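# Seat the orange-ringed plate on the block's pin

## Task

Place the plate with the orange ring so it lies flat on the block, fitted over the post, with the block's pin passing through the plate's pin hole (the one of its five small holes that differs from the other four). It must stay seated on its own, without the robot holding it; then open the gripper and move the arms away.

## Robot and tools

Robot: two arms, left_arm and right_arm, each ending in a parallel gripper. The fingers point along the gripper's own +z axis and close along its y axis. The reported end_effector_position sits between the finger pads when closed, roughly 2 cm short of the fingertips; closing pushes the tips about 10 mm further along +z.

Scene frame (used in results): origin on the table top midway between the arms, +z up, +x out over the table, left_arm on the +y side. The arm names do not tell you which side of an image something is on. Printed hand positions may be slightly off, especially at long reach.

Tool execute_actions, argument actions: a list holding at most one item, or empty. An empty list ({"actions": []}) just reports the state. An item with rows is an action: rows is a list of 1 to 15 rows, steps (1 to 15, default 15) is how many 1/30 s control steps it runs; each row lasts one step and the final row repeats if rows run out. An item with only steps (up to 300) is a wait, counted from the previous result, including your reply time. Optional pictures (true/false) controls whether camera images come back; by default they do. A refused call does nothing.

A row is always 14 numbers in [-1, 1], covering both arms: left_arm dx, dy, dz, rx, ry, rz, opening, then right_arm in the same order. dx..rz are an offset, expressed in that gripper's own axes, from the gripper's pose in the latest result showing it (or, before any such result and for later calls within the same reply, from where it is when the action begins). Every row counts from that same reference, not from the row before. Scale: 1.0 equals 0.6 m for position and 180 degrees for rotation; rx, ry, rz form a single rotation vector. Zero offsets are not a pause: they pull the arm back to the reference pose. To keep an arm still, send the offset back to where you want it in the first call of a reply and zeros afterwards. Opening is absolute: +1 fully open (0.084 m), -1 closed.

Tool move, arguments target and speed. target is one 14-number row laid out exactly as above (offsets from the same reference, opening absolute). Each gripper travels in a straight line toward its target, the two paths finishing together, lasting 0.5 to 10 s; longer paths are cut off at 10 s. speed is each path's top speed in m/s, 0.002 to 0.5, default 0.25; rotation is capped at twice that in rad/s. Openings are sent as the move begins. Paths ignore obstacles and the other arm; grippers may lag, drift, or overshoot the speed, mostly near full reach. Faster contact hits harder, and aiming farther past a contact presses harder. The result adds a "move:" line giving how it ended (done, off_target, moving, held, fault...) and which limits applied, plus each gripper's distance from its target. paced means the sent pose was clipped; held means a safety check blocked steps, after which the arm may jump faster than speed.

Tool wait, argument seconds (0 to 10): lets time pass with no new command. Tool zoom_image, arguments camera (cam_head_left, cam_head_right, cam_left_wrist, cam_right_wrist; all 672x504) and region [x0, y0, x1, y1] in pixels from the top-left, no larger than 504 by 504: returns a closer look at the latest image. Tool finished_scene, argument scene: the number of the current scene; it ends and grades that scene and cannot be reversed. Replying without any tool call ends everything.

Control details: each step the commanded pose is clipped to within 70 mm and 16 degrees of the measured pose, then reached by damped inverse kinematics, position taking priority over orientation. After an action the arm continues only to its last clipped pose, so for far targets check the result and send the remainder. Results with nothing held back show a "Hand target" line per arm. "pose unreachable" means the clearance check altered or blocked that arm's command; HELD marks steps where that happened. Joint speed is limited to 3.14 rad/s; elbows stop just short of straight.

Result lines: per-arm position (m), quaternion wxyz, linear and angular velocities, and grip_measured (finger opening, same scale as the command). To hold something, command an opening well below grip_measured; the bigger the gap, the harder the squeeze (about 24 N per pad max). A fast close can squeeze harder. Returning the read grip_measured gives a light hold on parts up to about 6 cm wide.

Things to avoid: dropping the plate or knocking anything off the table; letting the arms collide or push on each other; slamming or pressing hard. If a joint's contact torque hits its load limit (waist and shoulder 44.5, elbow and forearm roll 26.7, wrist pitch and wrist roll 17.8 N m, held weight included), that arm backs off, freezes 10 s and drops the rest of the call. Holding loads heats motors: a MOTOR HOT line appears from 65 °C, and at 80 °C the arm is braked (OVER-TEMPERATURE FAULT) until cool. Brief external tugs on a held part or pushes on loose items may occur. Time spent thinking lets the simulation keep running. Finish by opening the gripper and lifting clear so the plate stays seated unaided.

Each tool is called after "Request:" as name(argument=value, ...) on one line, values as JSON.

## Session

Request:
execute_actions(actions=[])

Scene clock: 0.00 s of 5100.00 s.
left_arm: end_effector_position=(+0.4260, +0.4632, +0.1661) grip_measured=+1.00 end_effector_quat_wxyz=(+0.054, +0.994, +0.096, -0.021) end_effector_velocity=(+0.001, -0.000, +0.001) end_effector_angular_velocity=(-0.000, -0.003, -0.001) | right_arm: end_effector_position=(+0.4033, -0.5374, +0.2693) grip_measured=+1.00 end_effector_quat_wxyz=(-0.057, +0.937, +0.333, -0.091) end_effector_velocity=(-0.000, -0.000, -0.000) end_effector_angular_velocity=(-0.000, +0.001, +0.000)
Joint positions: left_arm=[ 0.377 -0.031 -0.931 -0.118  1.022  0.116  0.084] | right_arm=[-0.214 -0.136 -1.142 -0.011  1.493 -0.948  0.084]
Joint velocities: left_arm=[-0.001 -0.002 -0.001 -0.001 -0.     0.001  0.   ] | right_arm=[ 0.     0.     0.    -0.001  0.001  0.     0.   ]
Hand target (left_arm): +0.426, +0.463, +0.166; +0.054, +0.994, +0.096, -0.021
Hand target (right_arm): +0.403, -0.537, +0.269; -0.057, +0.937, +0.333, -0.091

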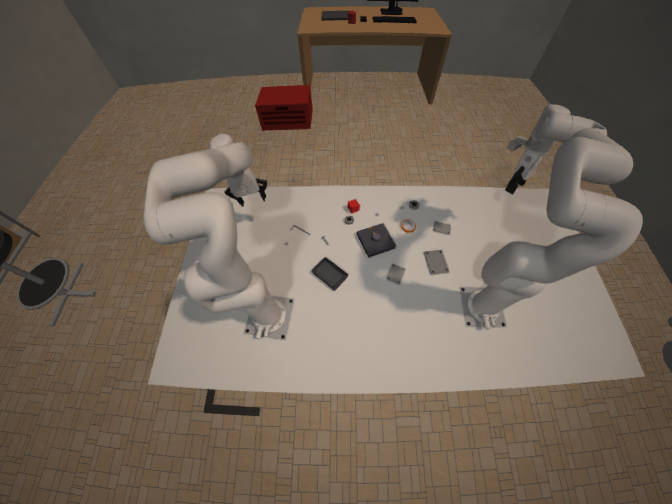

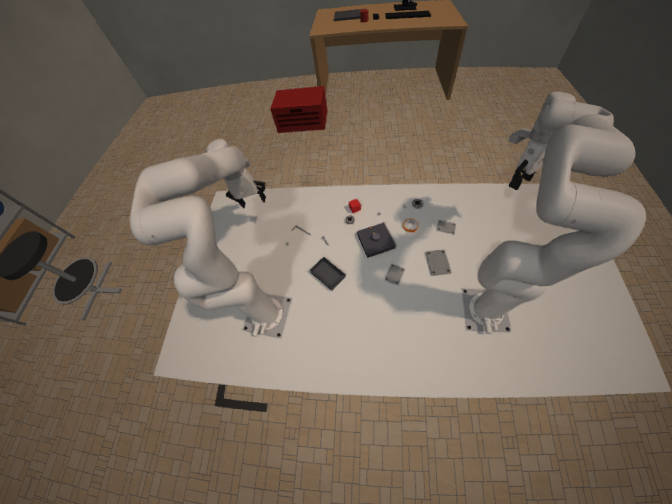

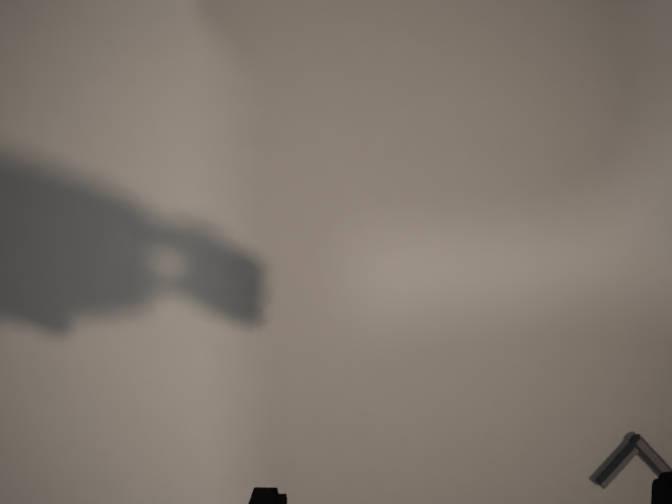

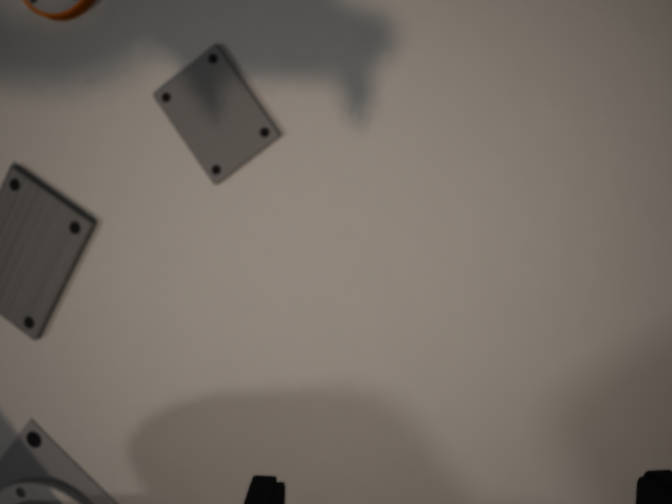

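Request:
move(target=[0,0,0,0,0,0,1,0.2907,-0.6233,0.015,-0.037,0.059,0.216,1], speed=0.3)

Scene clock: 10.60 s of 5100.00 s.
left_arm: end_effector_position=(+0.4260, +0.4632, +0.1661) grip_measured=+1.00 end_effector_quat_wxyz=(+0.054, +0.994, +0.096, -0.021) end_effector_velocity=(+0.000, -0.000, +0.000) end_effector_angular_velocity=(+0.000, -0.001, -0.000) | right_arm: end_effector_position=(+0.3056, -0.1374, +0.3004) grip_measured=+1.00 end_effector_quat_wxyz=(+0.000, +1.000, +0.000, -0.000) end_effector_velocity=(-0.001, +0.003, -0.000) end_effector_angular_velocity=(-0.005, +0.001, -0.002)
Joint positions: left_arm=[ 0.377 -0.031 -0.931 -0.118  1.022  0.116  0.084] | right_arm=[ 0.879 -0.271 -1.067 -0.     1.338  0.825  0.084]
Joint velocities: left_arm=[-0.001 -0.001 -0.    -0.    -0.    -0.     0.   ] | right_arm=[ 0.008  0.008 -0.007 -0.002  0.004  0.01  -0.   ]
Hand target (left_arm): +0.426, +0.463, +0.166; +0.054, +0.994, +0.096, -0.021
Hand target (right_arm): +0.305, -0.137, +0.300; +0.000, +1.000, +0.000, -0.000
Off the commanded pose (left_arm): 0.000 m, 0 deg.
Off the commanded pose (right_arm): 0.001 m, 0 deg.
After step 90, 5.63 s passed at rest.
move: done

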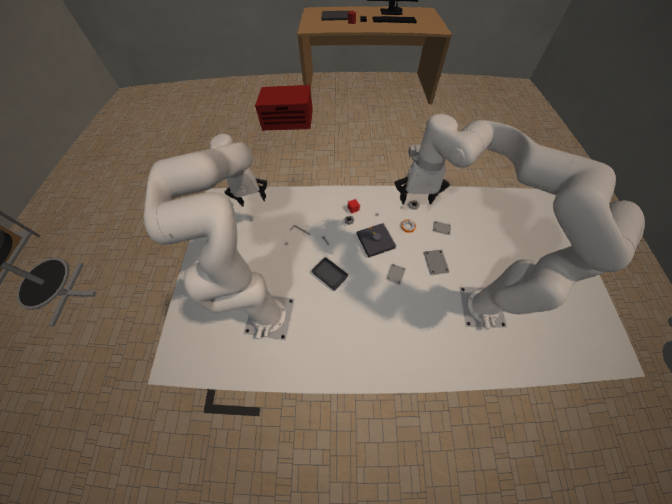

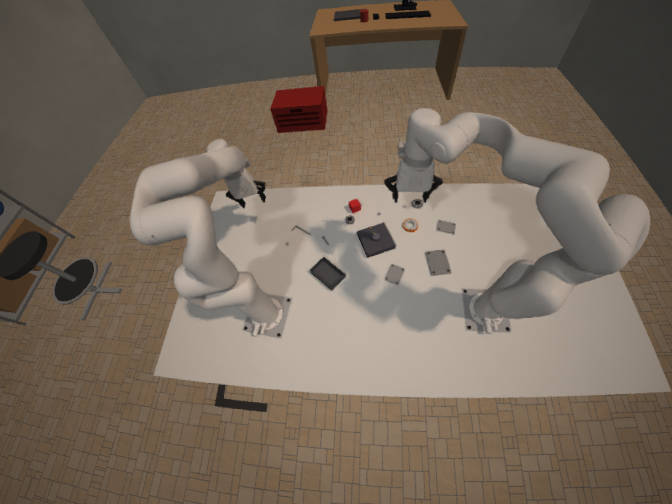

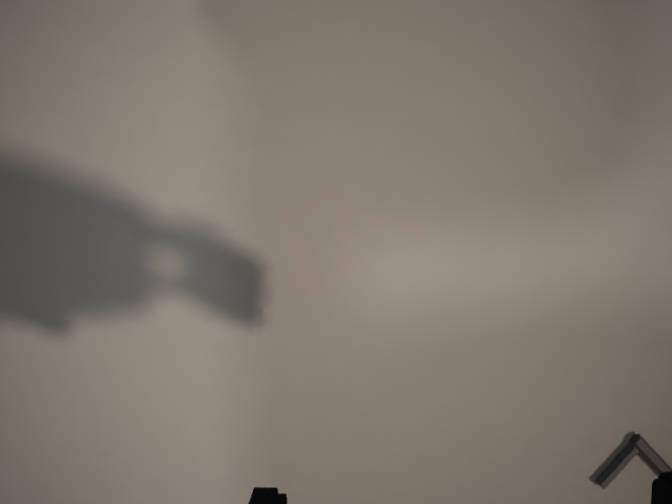

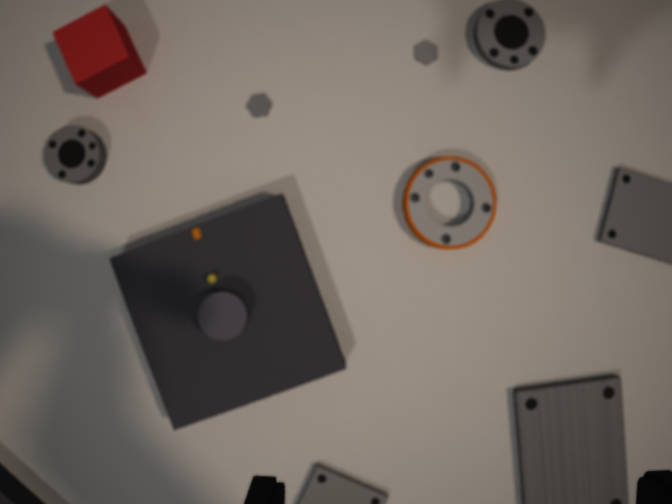

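Request:
zoom_image(camera="cam_right_wrist", region=[100, 130, 520, 440])

Region (100, 130, 520, 440) of cam_right_wrist's 672x504 image, scaled by 1.200, with more detail than that image has; it fills the top 372 rows of this view, and the rest is white.

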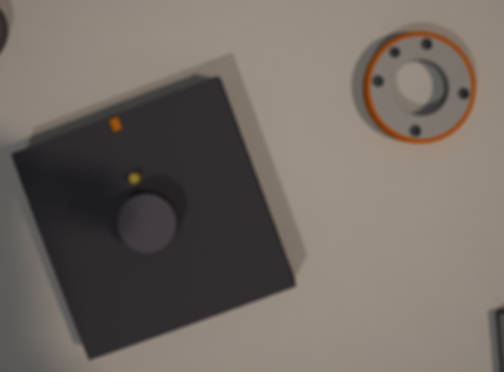

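Request:
move(target=[0,0,0,0,0,0,1,0.1588,0.082,0.384,0,0,-0.2056,1], speed=0.25)

Scene clock: 23.63 s of 5100.00 s.
left_arm: end_effector_position=(+0.4260, +0.4632, +0.1661) grip_measured=+1.00 end_effector_quat_wxyz=(+0.054, +0.994, +0.096, -0.021) end_effector_velocity=(-0.001, +0.000, -0.000) end_effector_angular_velocity=(-0.001, +0.000, +0.002) | right_arm: end_effector_position=(+0.4002, -0.1866, +0.0704) grip_measured=+1.00 end_effector_quat_wxyz=(-0.000, +0.948, +0.318, +0.000) end_effector_velocity=(+0.000, -0.002, -0.004) end_effector_angular_velocity=(-0.002, +0.005, +0.004)
Joint positions: left_arm=[ 0.377 -0.031 -0.931 -0.118  1.022  0.116  0.084] | right_arm=[ 0.644  0.139 -0.812  0.     0.673 -0.057  0.084]
Joint velocities: left_arm=[ 0.002 -0.001  0.002 -0.001 -0.    -0.     0.   ] | right_arm=[-0.004  0.009  0.001  0.002 -0.006 -0.01  -0.   ]
Hand target (left_arm): +0.426, +0.463, +0.166; +0.054, +0.994, +0.096, -0.021
Hand target (right_arm): +0.400, -0.187, +0.070; -0.000, +0.948, +0.318, -0.000
Off the commanded pose (left_arm): 0.000 m, 0 deg.
Off the commanded pose (right_arm): 0.001 m, 0 deg.
After step 90, 8.23 s passed at rest.
move: done

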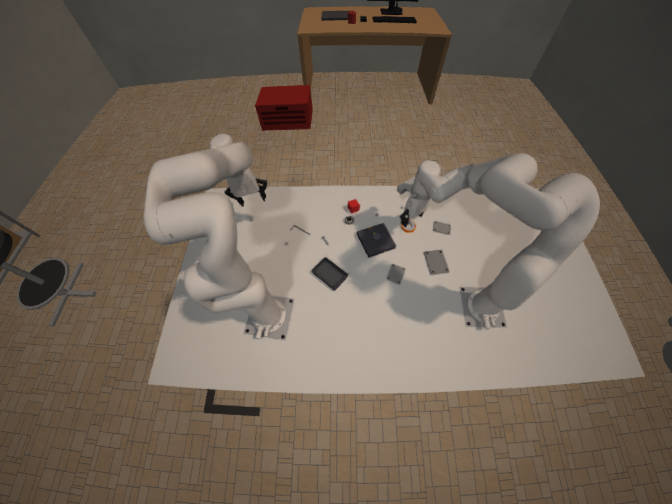

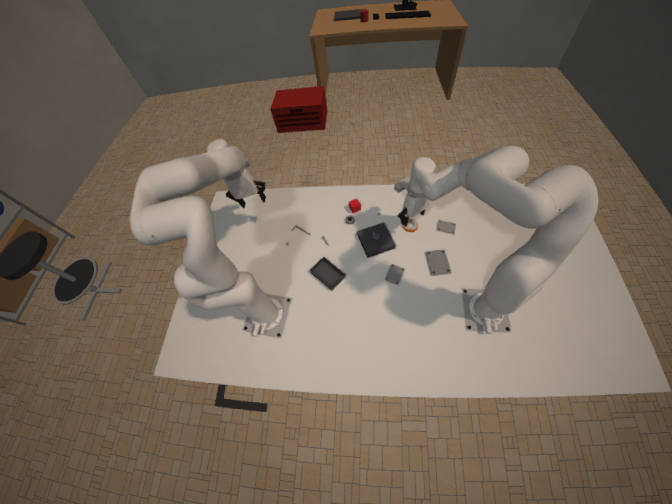

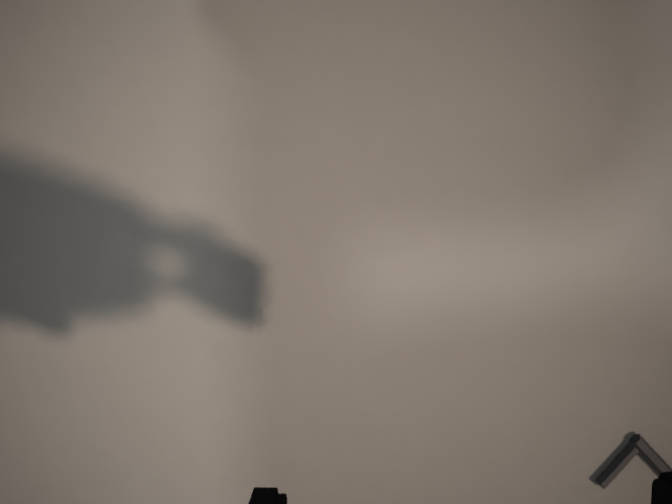

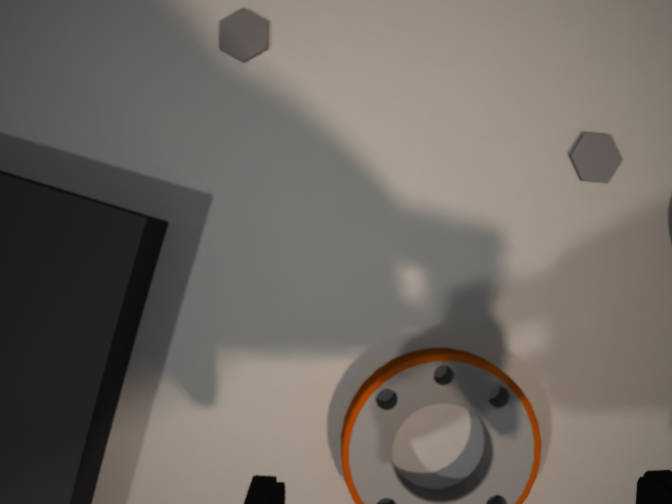

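Request:
move(target=[0,0,0,0,0,0,1,-0.0008,0.0058,0.0773,0,0,0,1], speed=0.08)

Request:
zoom_image(camera="cam_right_wrist", region=[240, 340, 672, 504])

Scene clock: 28.30 s of 5100.00 s.
left_arm: end_effector_position=(+0.4260, +0.4632, +0.1661) grip_measured=+1.00 end_effector_quat_wxyz=(+0.054, +0.994, +0.096, -0.021) end_effector_velocity=(-0.000, -0.001, -0.000) end_effector_angular_velocity=(-0.000, +0.001, -0.001) | right_arm: end_effector_position=(+0.4020, -0.1895, +0.0245) grip_measured=+1.00 end_effector_quat_wxyz=(-0.000, +0.948, +0.318, +0.001) end_effector_velocity=(-0.001, -0.001, -0.003) end_effector_angular_velocity=(-0.001, +0.002, +0.000)
Joint positions: left_arm=[ 0.377 -0.031 -0.931 -0.118  1.022  0.116  0.084] | right_arm=[ 0.636  0.253 -0.796  0.001  0.542 -0.065  0.084]
Joint velocities: left_arm=[-0.001 -0.001  0.001 -0.     0.001  0.     0.   ] | right_arm=[-0.     0.006  0.002  0.001 -0.006 -0.001 -0.   ]
Hand target (left_arm): +0.426, +0.463, +0.166; +0.054, +0.994, +0.096, -0.021
Hand target (right_arm): +0.402, -0.190, +0.024; -0.000, +0.948, +0.318, +0.000
Off the commanded pose (left_arm): 0.000 m, 0 deg.
Off the commanded pose (right_arm): 0.000 m, 0 deg.
After step 90, 0.70 s passed at rest.
move: done

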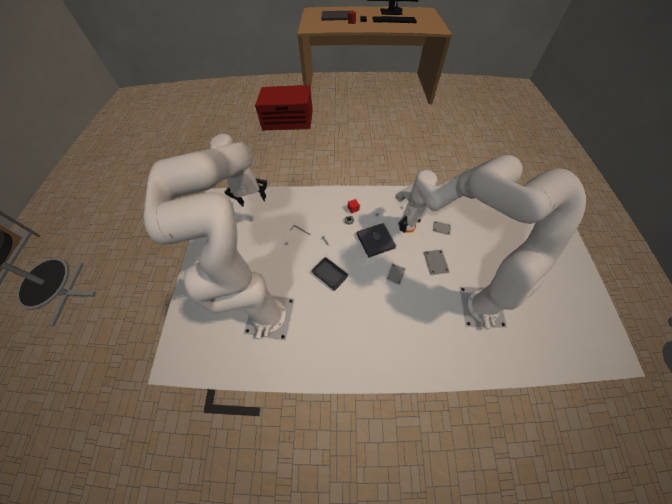

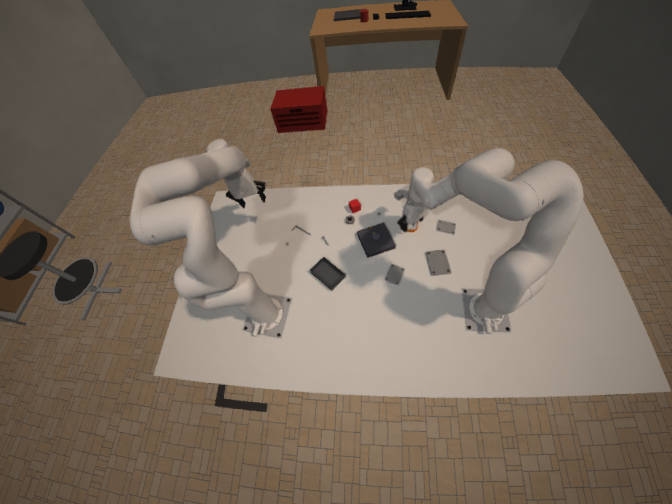

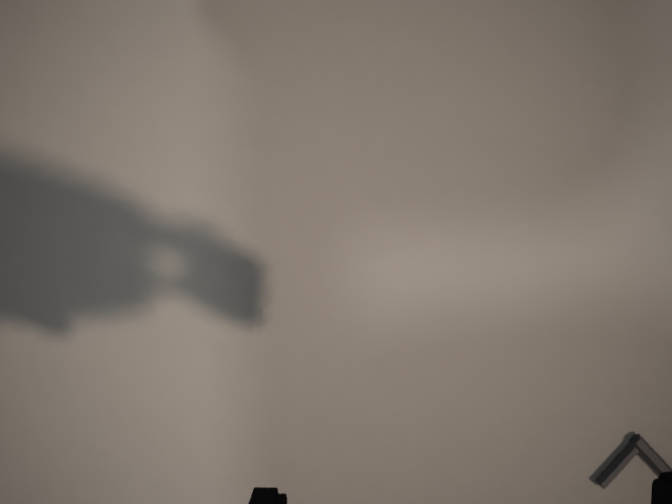

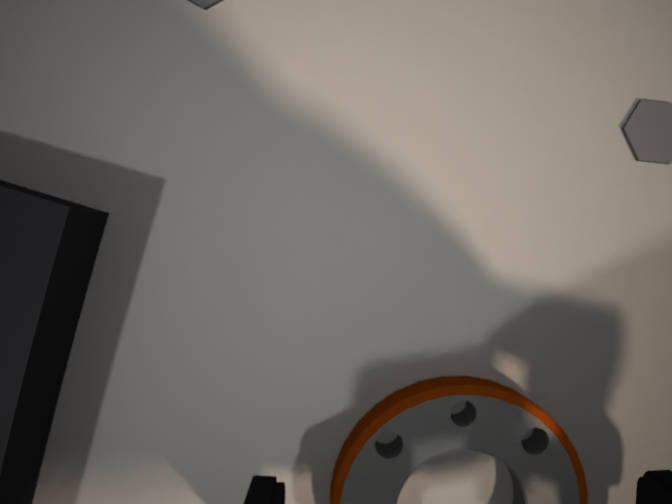

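Region (240, 340, 672, 504) of cam_right_wrist's 672x504 image, scaled by 1.167, with more detail than that image has; it fills the top 191 rows of this view, and the rest is white.

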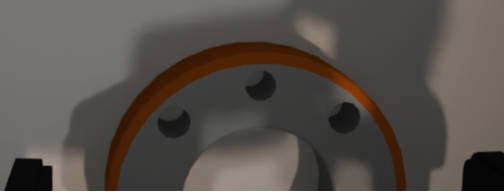

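Request:
execute_actions(actions=[])

Scene clock: 39.23 s of 5100.00 s.
left_arm: end_effector_position=(+0.4260, +0.4632, +0.1661) grip_measured=+1.00 end_effector_quat_wxyz=(+0.054, +0.994, +0.096, -0.021) end_effector_velocity=(+0.000, -0.000, +0.000) end_effector_angular_velocity=(-0.000, +0.000, -0.001) | right_arm: end_effector_position=(+0.4018, -0.1896, +0.0241) grip_measured=+1.00 end_effector_quat_wxyz=(-0.000, +0.948, +0.318, +0.000) end_effector_velocity=(-0.000, -0.000, -0.000) end_effector_angular_velocity=(-0.000, +0.001, -0.001)
Joint positions: left_arm=[ 0.377 -0.031 -0.931 -0.118  1.022  0.116  0.084] | right_arm=[ 0.636  0.254 -0.795  0.001  0.541 -0.065  0.084]
Joint velocities: left_arm=[-0.001  0.001 -0.001 -0.     0.     0.     0.   ] | right_arm=[-0.    -0.     0.     0.001  0.001  0.    -0.   ]
Hand target (left_arm): +0.426, +0.463, +0.166; +0.054, +0.994, +0.096, -0.021
Hand target (right_arm): +0.402, -0.190, +0.024; -0.000, +0.948, +0.318, +0.000
Off the commanded pose (left_arm): 0.000 m, 0 deg.
Off the commanded pose (right_arm): 0.000 m, 0 deg.
Steps of this call (steps 1 to 90: nothing new was sent; then 7.93 s passed at rest). Readings (end_effector_position):
1: left_arm (+0.4260, +0.4632, +0.1661) | right_arm (+0.4020, -0.1895, +0.0244)
2: left_arm (+0.4260, +0.4632, +0.1661) | right_arm (+0.4020, -0.1895, +0.0244)
4: left_arm (+0.4260, +0.4632, +0.1661) | right_arm (+0.4019, -0.1896, +0.0243)
8: left_arm (+0.4260, +0.4632, +0.1661) | right_arm (+0.4019, -0.1896, +0.0242)
90: the state above

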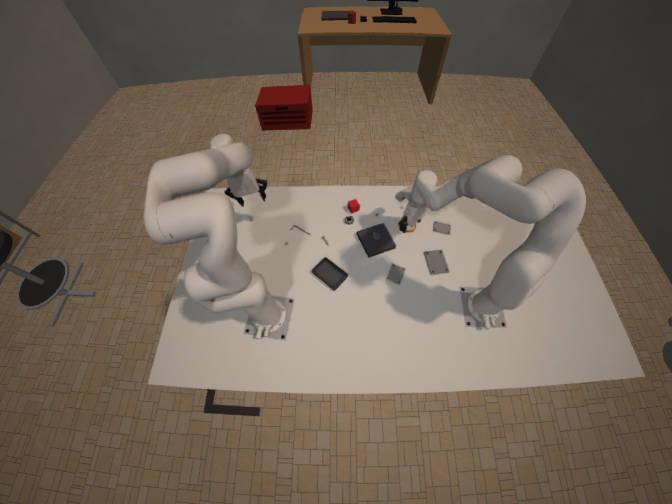

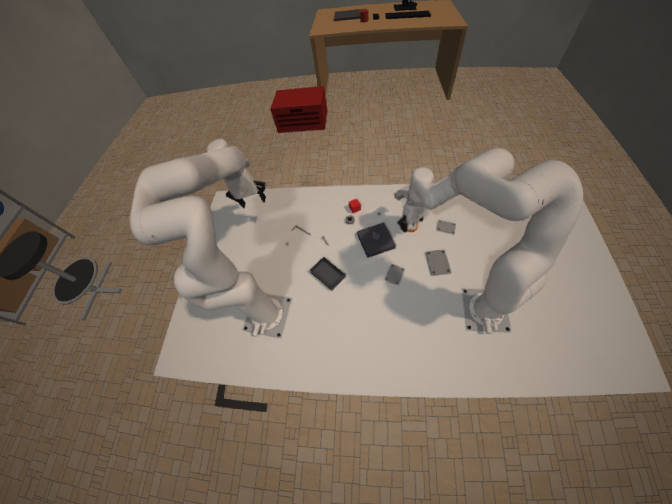

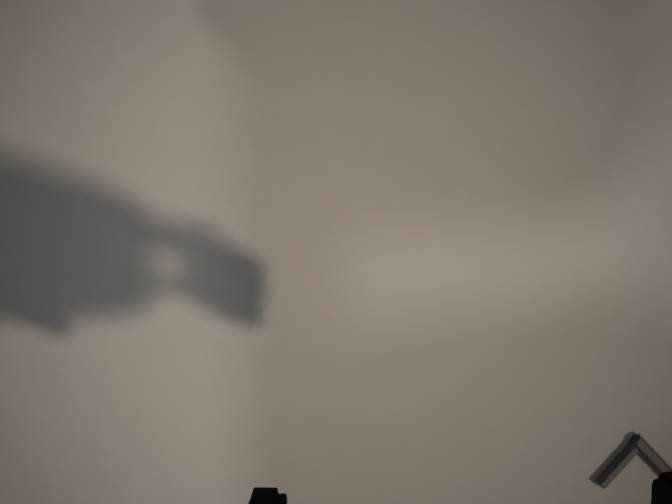

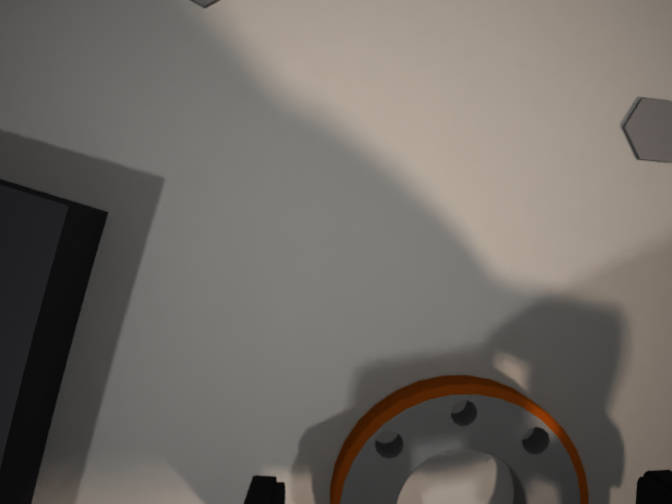

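Request:
move(target=[0,0,0,0,0,0,1, 0,0,0.0102,0,0,0,1], speed=0.02)

Request:
move(target=[0,0,0,0,0,0,1, 0,0,0,0,0,0,-0.3], speed=0.02)

Scene clock: 41.70 s of 5100.00 s.
left_arm: end_effector_position=(+0.4260, +0.4632, +0.1661) grip_measured=+1.00 end_effector_quat_wxyz=(+0.054, +0.994, +0.096, -0.021) end_effector_velocity=(-0.000, +0.000, -0.000) end_effector_angular_velocity=(-0.000, +0.000, +0.000) | right_arm: end_effector_position=(+0.4018, -0.1896, +0.0181) grip_measured=+1.00 end_effector_quat_wxyz=(-0.000, +0.948, +0.318, +0.000) end_effector_velocity=(+0.001, +0.001, +0.000) end_effector_angular_velocity=(+0.003, -0.004, -0.001)
Joint positions: left_arm=[ 0.377 -0.031 -0.931 -0.118  1.022  0.116  0.084] | right_arm=[ 0.636  0.27  -0.795  0.001  0.525 -0.065  0.084]
Joint velocities: left_arm=[ 0.     0.     0.001 -0.    -0.001  0.    -0.   ] | right_arm=[-0.     0.002 -0.002  0.    -0.005  0.     0.   ]
Hand target (left_arm): +0.426, +0.463, +0.166; +0.054, +0.994, +0.096, -0.021
Hand target (right_arm): +0.402, -0.190, +0.018; -0.000, +0.948, +0.318, +0.000
Off the commanded pose (left_arm): 0.000 m, 0 deg.
Off the commanded pose (right_arm): 0.000 m, 0 deg.
move: done

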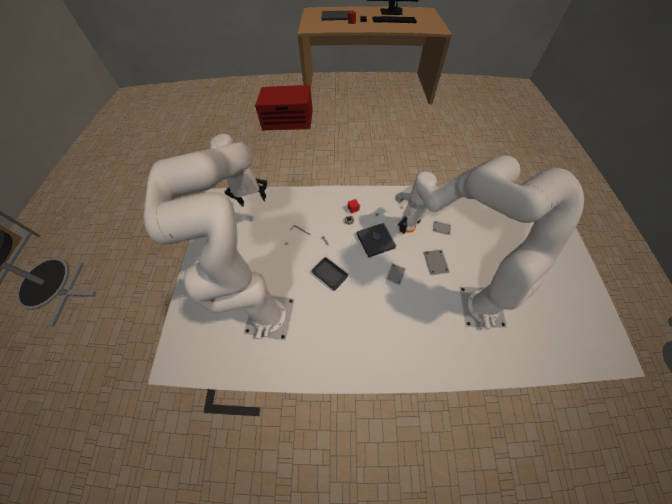

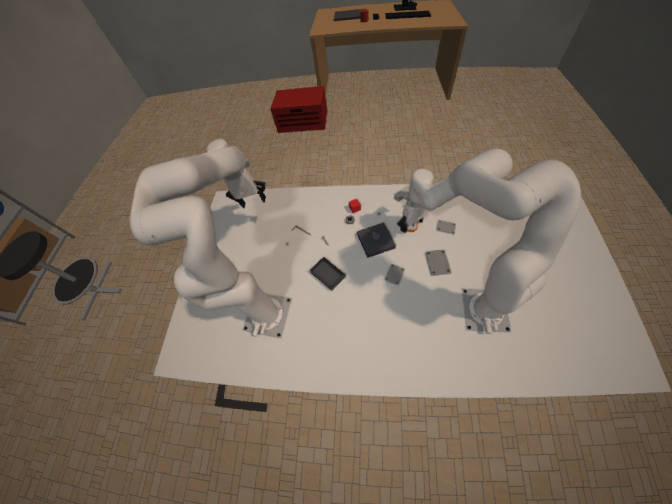

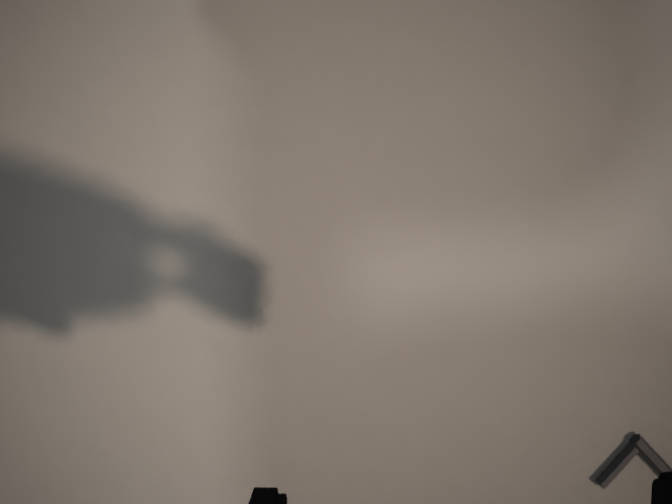

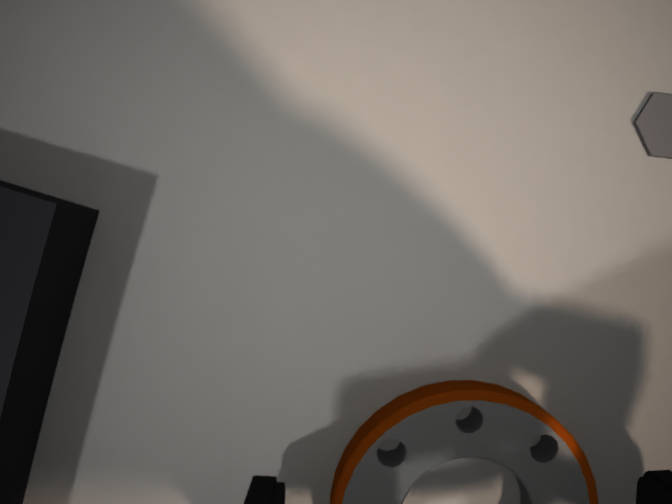

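Scene clock: 42.20 s of 5100.00 s.
left_arm: end_effector_position=(+0.4260, +0.4632, +0.1661) grip_measured=+1.00 end_effector_quat_wxyz=(+0.054, +0.994, +0.096, -0.021) end_effector_velocity=(-0.001, -0.000, -0.001) end_effector_angular_velocity=(+0.000, +0.003, -0.000) | right_arm: end_effector_position=(+0.4019, -0.1896, +0.0182) grip_measured=+0.45 end_effector_quat_wxyz=(-0.000, +0.948, +0.318, +0.000) end_effector_velocity=(+0.000, -0.001, -0.000) end_effector_angular_velocity=(+0.001, +0.001, -0.004)
Joint positions: left_arm=[ 0.377 -0.031 -0.931 -0.118  1.022  0.116  0.084] | right_arm=[ 0.636  0.27  -0.795  0.001  0.525 -0.065  0.063]
Joint velocities: left_arm=[-0.     0.001  0.001  0.001  0.001 -0.    -0.   ] | right_arm=[-0.002  0.     0.     0.003  0.    -0.     0.   ]
Hand target (left_arm): +0.426, +0.463, +0.166; +0.054, +0.994, +0.096, -0.021
Hand target (right_arm): +0.402, -0.190, +0.018; -0.000, +0.948, +0.318, +0.000
Off the commanded pose (left_arm): 0.000 m, 0 deg.
Off the commanded pose (right_arm): 0.000 m, 0 deg.
move: done

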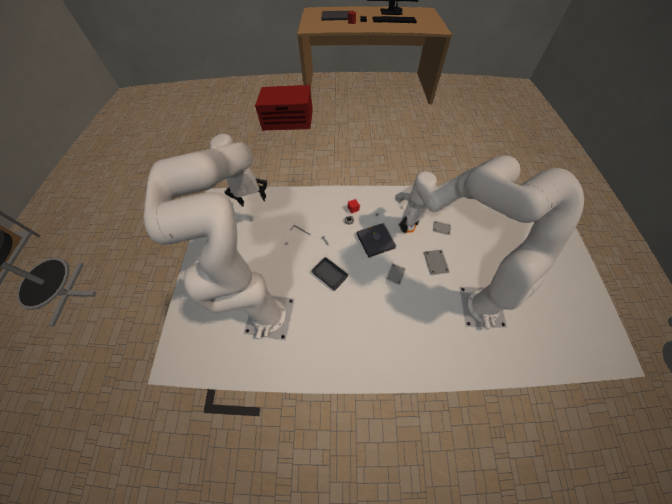

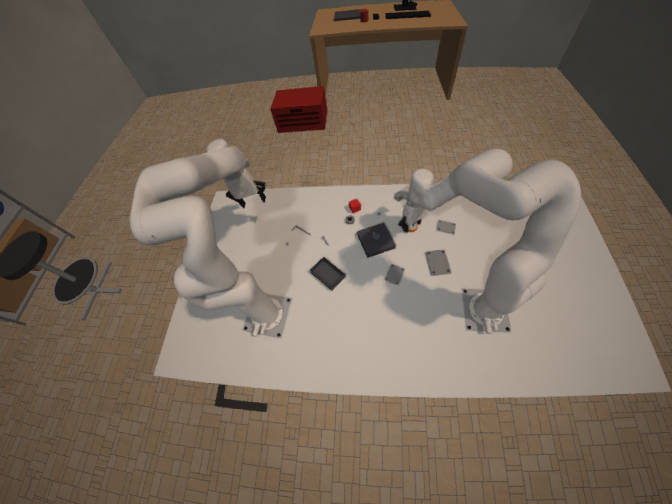

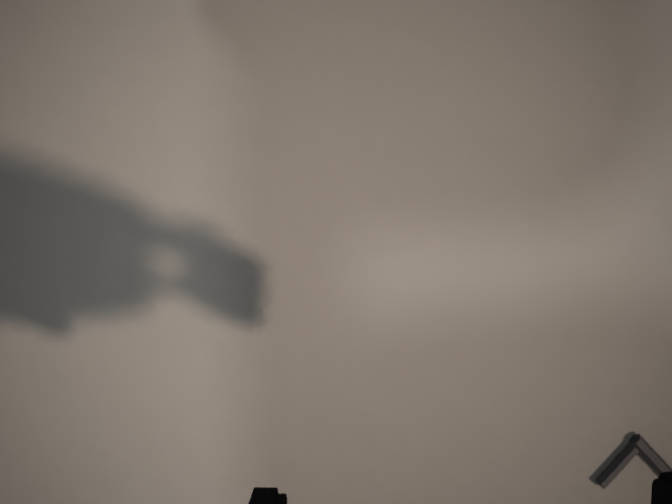

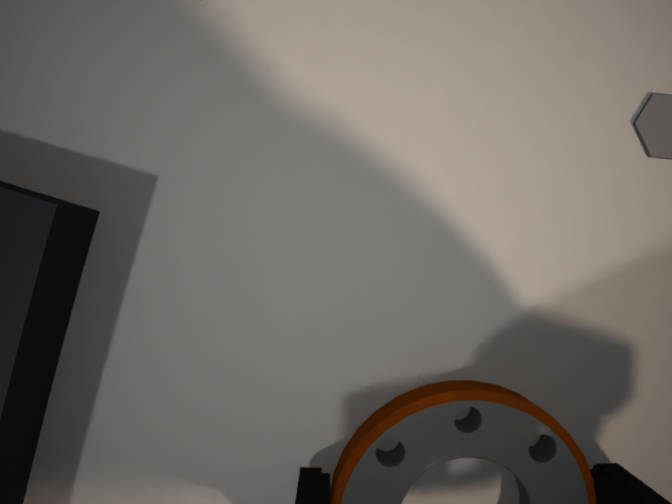

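Request:
move(target=[0,0,0,0,0,0,1, 0,0,-0.095,0,0,0,-0.3], speed=0.08)

Request:
move(target=[0,0,0,0,0,0,1, -0.0403,-0.3098,0.0,0,0,0.093,-0.3], speed=0.12)

Request:
move(target=[0,0,0,0,0,0,1, 0,0,0.023,0,0,0,-0.3], speed=0.04)

Scene clock: 50.30 s of 5100.00 s.
left_arm: end_effector_position=(+0.4260, +0.4632, +0.1661) grip_measured=+1.00 end_effector_quat_wxyz=(+0.054, +0.994, +0.096, -0.021) end_effector_velocity=(-0.000, +0.000, -0.000) end_effector_angular_velocity=(+0.002, +0.001, -0.001) | right_arm: end_effector_position=(+0.4018, -0.1897, +0.0746) grip_measured=+0.45 end_effector_quat_wxyz=(-0.000, +0.948, +0.318, -0.000) end_effector_velocity=(-0.000, +0.000, +0.002) end_effector_angular_velocity=(-0.000, +0.001, +0.000)
Joint positions: left_arm=[ 0.377 -0.031 -0.931 -0.118  1.022  0.116  0.084] | right_arm=[ 0.636  0.129 -0.814  0.     0.685 -0.065  0.063]
Joint velocities: left_arm=[ 0.     0.001 -0.001  0.002  0.    -0.    -0.   ] | right_arm=[ 0.001 -0.005 -0.002  0.001  0.008 -0.001  0.   ]
Hand target (left_arm): +0.426, +0.463, +0.166; +0.054, +0.994, +0.096, -0.021
Hand target (right_arm): +0.402, -0.190, +0.075; -0.000, +0.948, +0.318, +0.000
Off the commanded pose (left_arm): 0.000 m, 0 deg.
Off the commanded pose (right_arm): 0.001 m, 0 deg.
After step 90, 4.03 s passed at rest.
move: done

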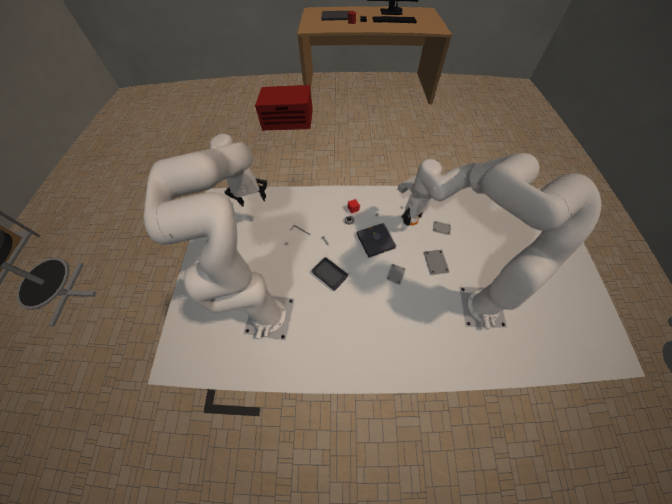

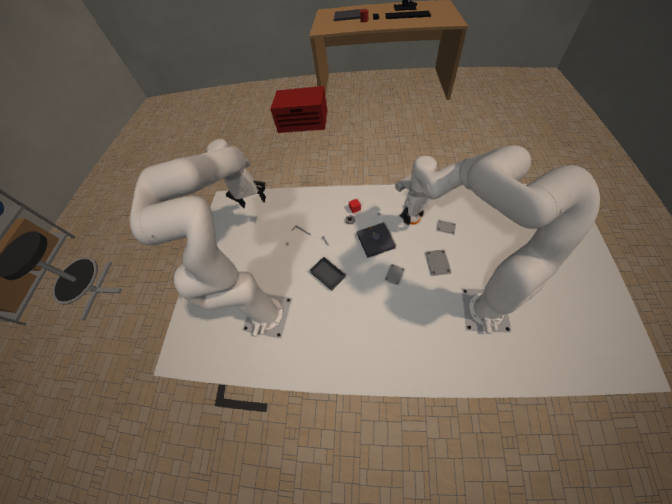

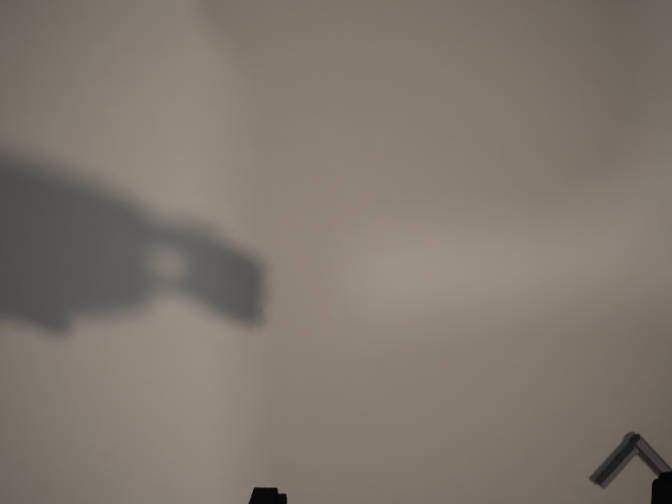

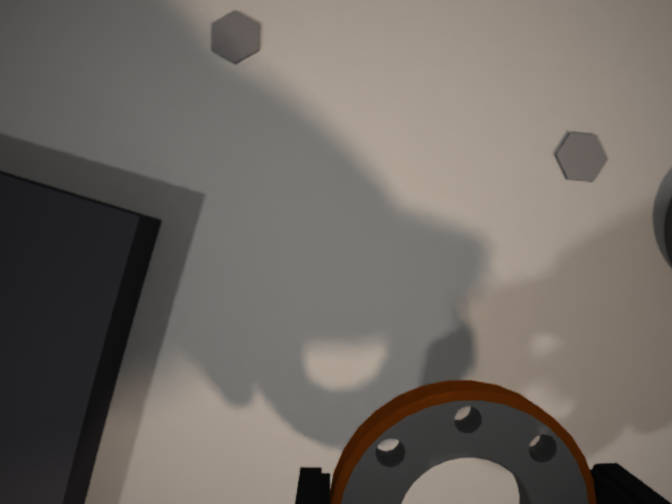

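Scene clock: 52.30 s of 5100.00 s.
left_arm: end_effector_position=(+0.4260, +0.4632, +0.1661) grip_measured=+1.00 end_effector_quat_wxyz=(+0.054, +0.994, +0.096, -0.021) end_effector_velocity=(-0.000, -0.001, -0.000) end_effector_angular_velocity=(-0.000, +0.002, -0.002) | right_arm: end_effector_position=(+0.2710, -0.0562, +0.0747) grip_measured=+0.45 end_effector_quat_wxyz=(+0.000, +0.984, +0.176, +0.000) end_effector_velocity=(-0.001, +0.002, +0.000) end_effector_angular_velocity=(-0.001, -0.002, -0.003)
Joint positions: left_arm=[ 0.377 -0.031 -0.931 -0.118  1.022  0.116  0.084] | right_arm=[ 1.06   0.139 -0.828 -0.     0.689  0.653  0.063]
Joint velocities: left_arm=[-0.001  0.     0.     0.     0.001 -0.    -0.   ] | right_arm=[ 0.005  0.002 -0.003 -0.003  0.001  0.009 -0.   ]
Hand target (left_arm): +0.426, +0.463, +0.166; +0.054, +0.994, +0.096, -0.021
Hand target (right_arm): +0.271, -0.056, +0.075; +0.000, +0.984, +0.176, +0.000
Off the commanded pose (left_arm): 0.000 m, 0 deg.
Off the commanded pose (right_arm): 0.001 m, 0 deg.
move: done

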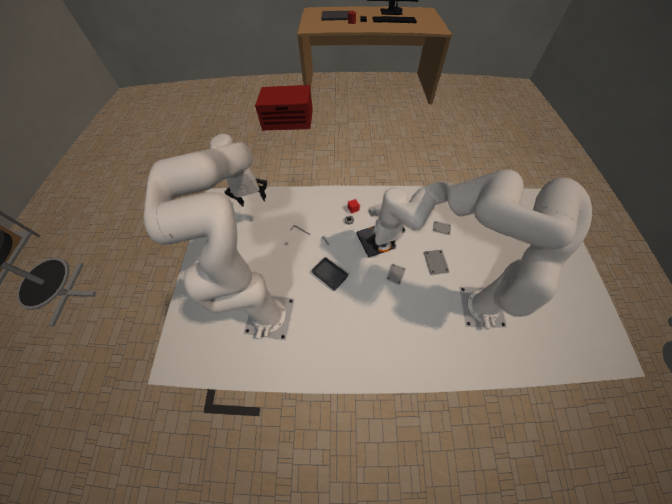

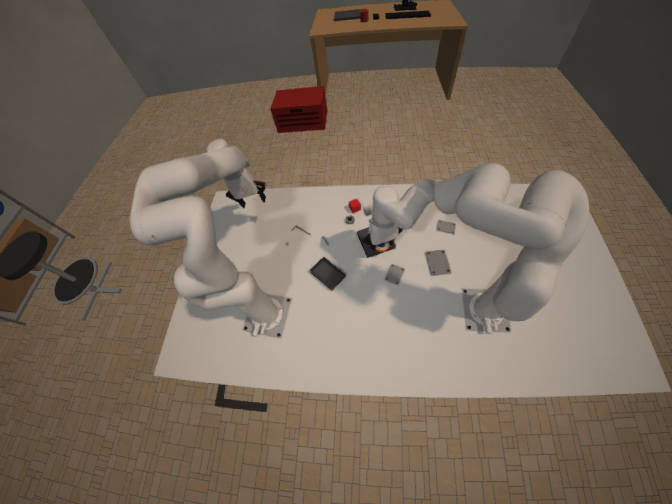

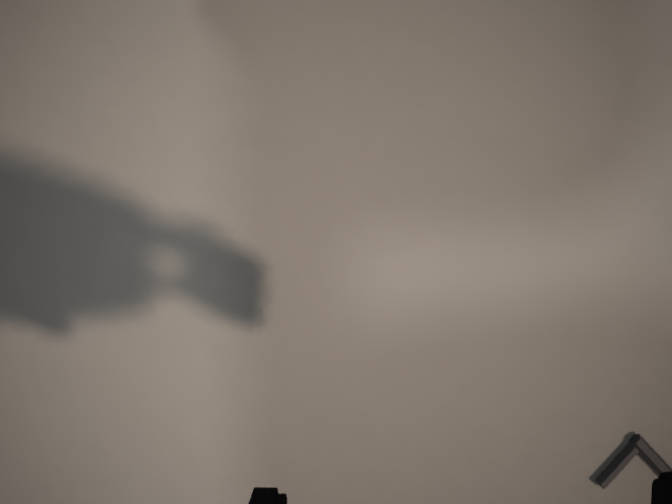

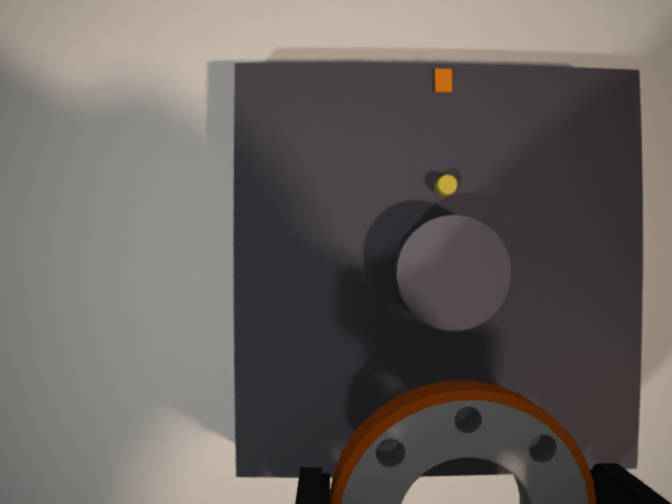

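Scene clock: 53.03 s of 5100.00 s.
left_arm: end_effector_position=(+0.4260, +0.4632, +0.1661) grip_measured=+1.00 end_effector_quat_wxyz=(+0.054, +0.994, +0.096, -0.021) end_effector_velocity=(+0.000, -0.000, +0.000) end_effector_angular_velocity=(-0.000, -0.001, -0.001) | right_arm: end_effector_position=(+0.2710, -0.0561, +0.0611) grip_measured=+0.45 end_effector_quat_wxyz=(+0.000, +0.984, +0.176, +0.000) end_effector_velocity=(+0.000, +0.001, -0.000) end_effector_angular_velocity=(+0.004, -0.002, +0.001)
Joint positions: left_arm=[ 0.377 -0.031 -0.931 -0.118  1.022  0.116  0.084] | right_arm=[ 1.06   0.17  -0.82  -0.     0.65   0.652  0.063]
Joint velocities: left_arm=[-0.    -0.    -0.001 -0.     0.     0.    -0.   ] | right_arm=[ 0.001  0.002 -0.001  0.    -0.005 -0.     0.   ]
Hand target (left_arm): +0.426, +0.463, +0.166; +0.054, +0.994, +0.096, -0.021
Hand target (right_arm): +0.271, -0.056, +0.061; +0.000, +0.984, +0.176, +0.000
Off the commanded pose (left_arm): 0.000 m, 0 deg.
Off the commanded pose (right_arm): 0.000 m, 0 deg.
move: done

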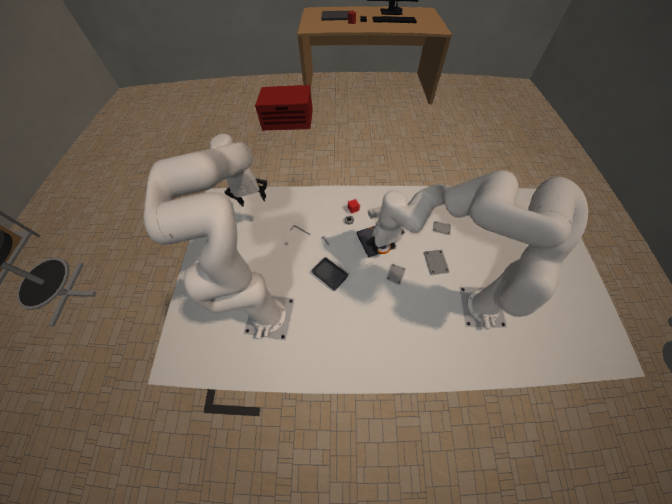

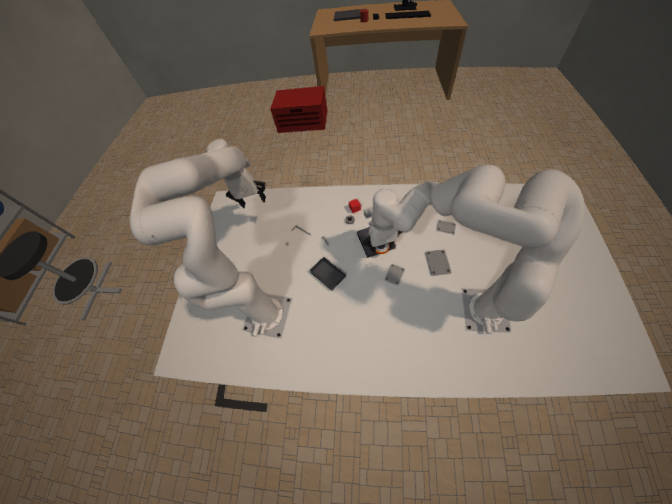

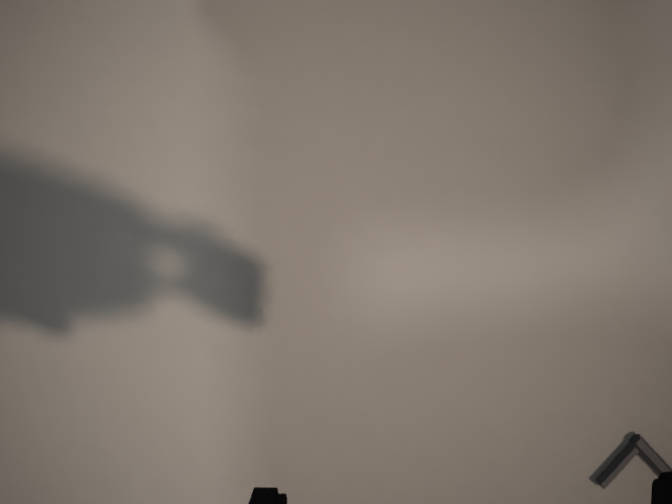

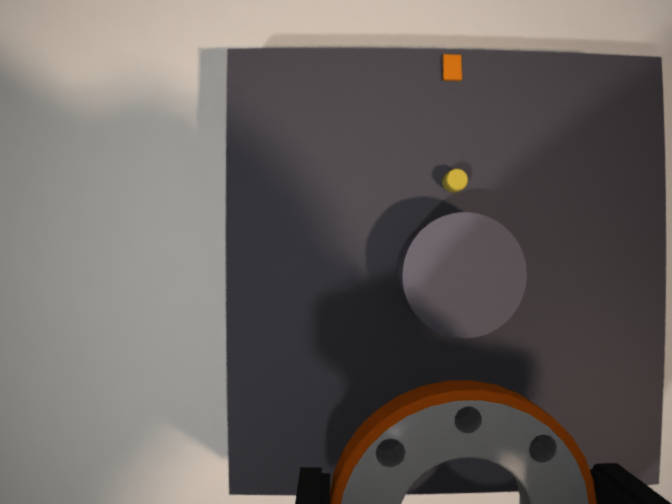

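Request:
zoom_image(camera="cam_right_wrist", region=[380, 150, 550, 350])

Request:
zoom_image(camera="cam_right_wrist", region=[320, 370, 610, 504])

Region (380, 150, 550, 350) of cam_right_wrist's 672x504 image, scaled by 2.520, with more detail than that image has; it fills the left 428 columns of this view, and the rest is white.

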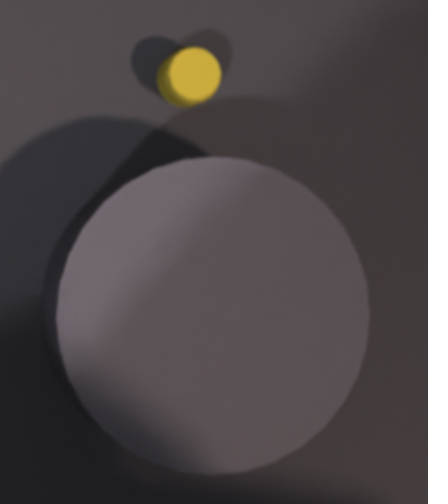

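Region (320, 370, 610, 504) of cam_right_wrist's 672x504 image, scaled by 1.738, with more detail than that image has; it fills the top 233 rows of this view, and the rest is white.

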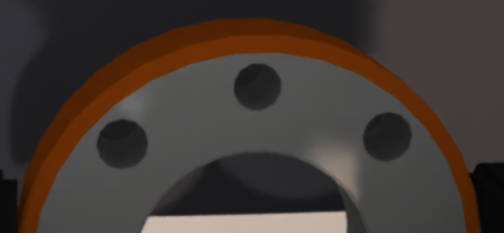

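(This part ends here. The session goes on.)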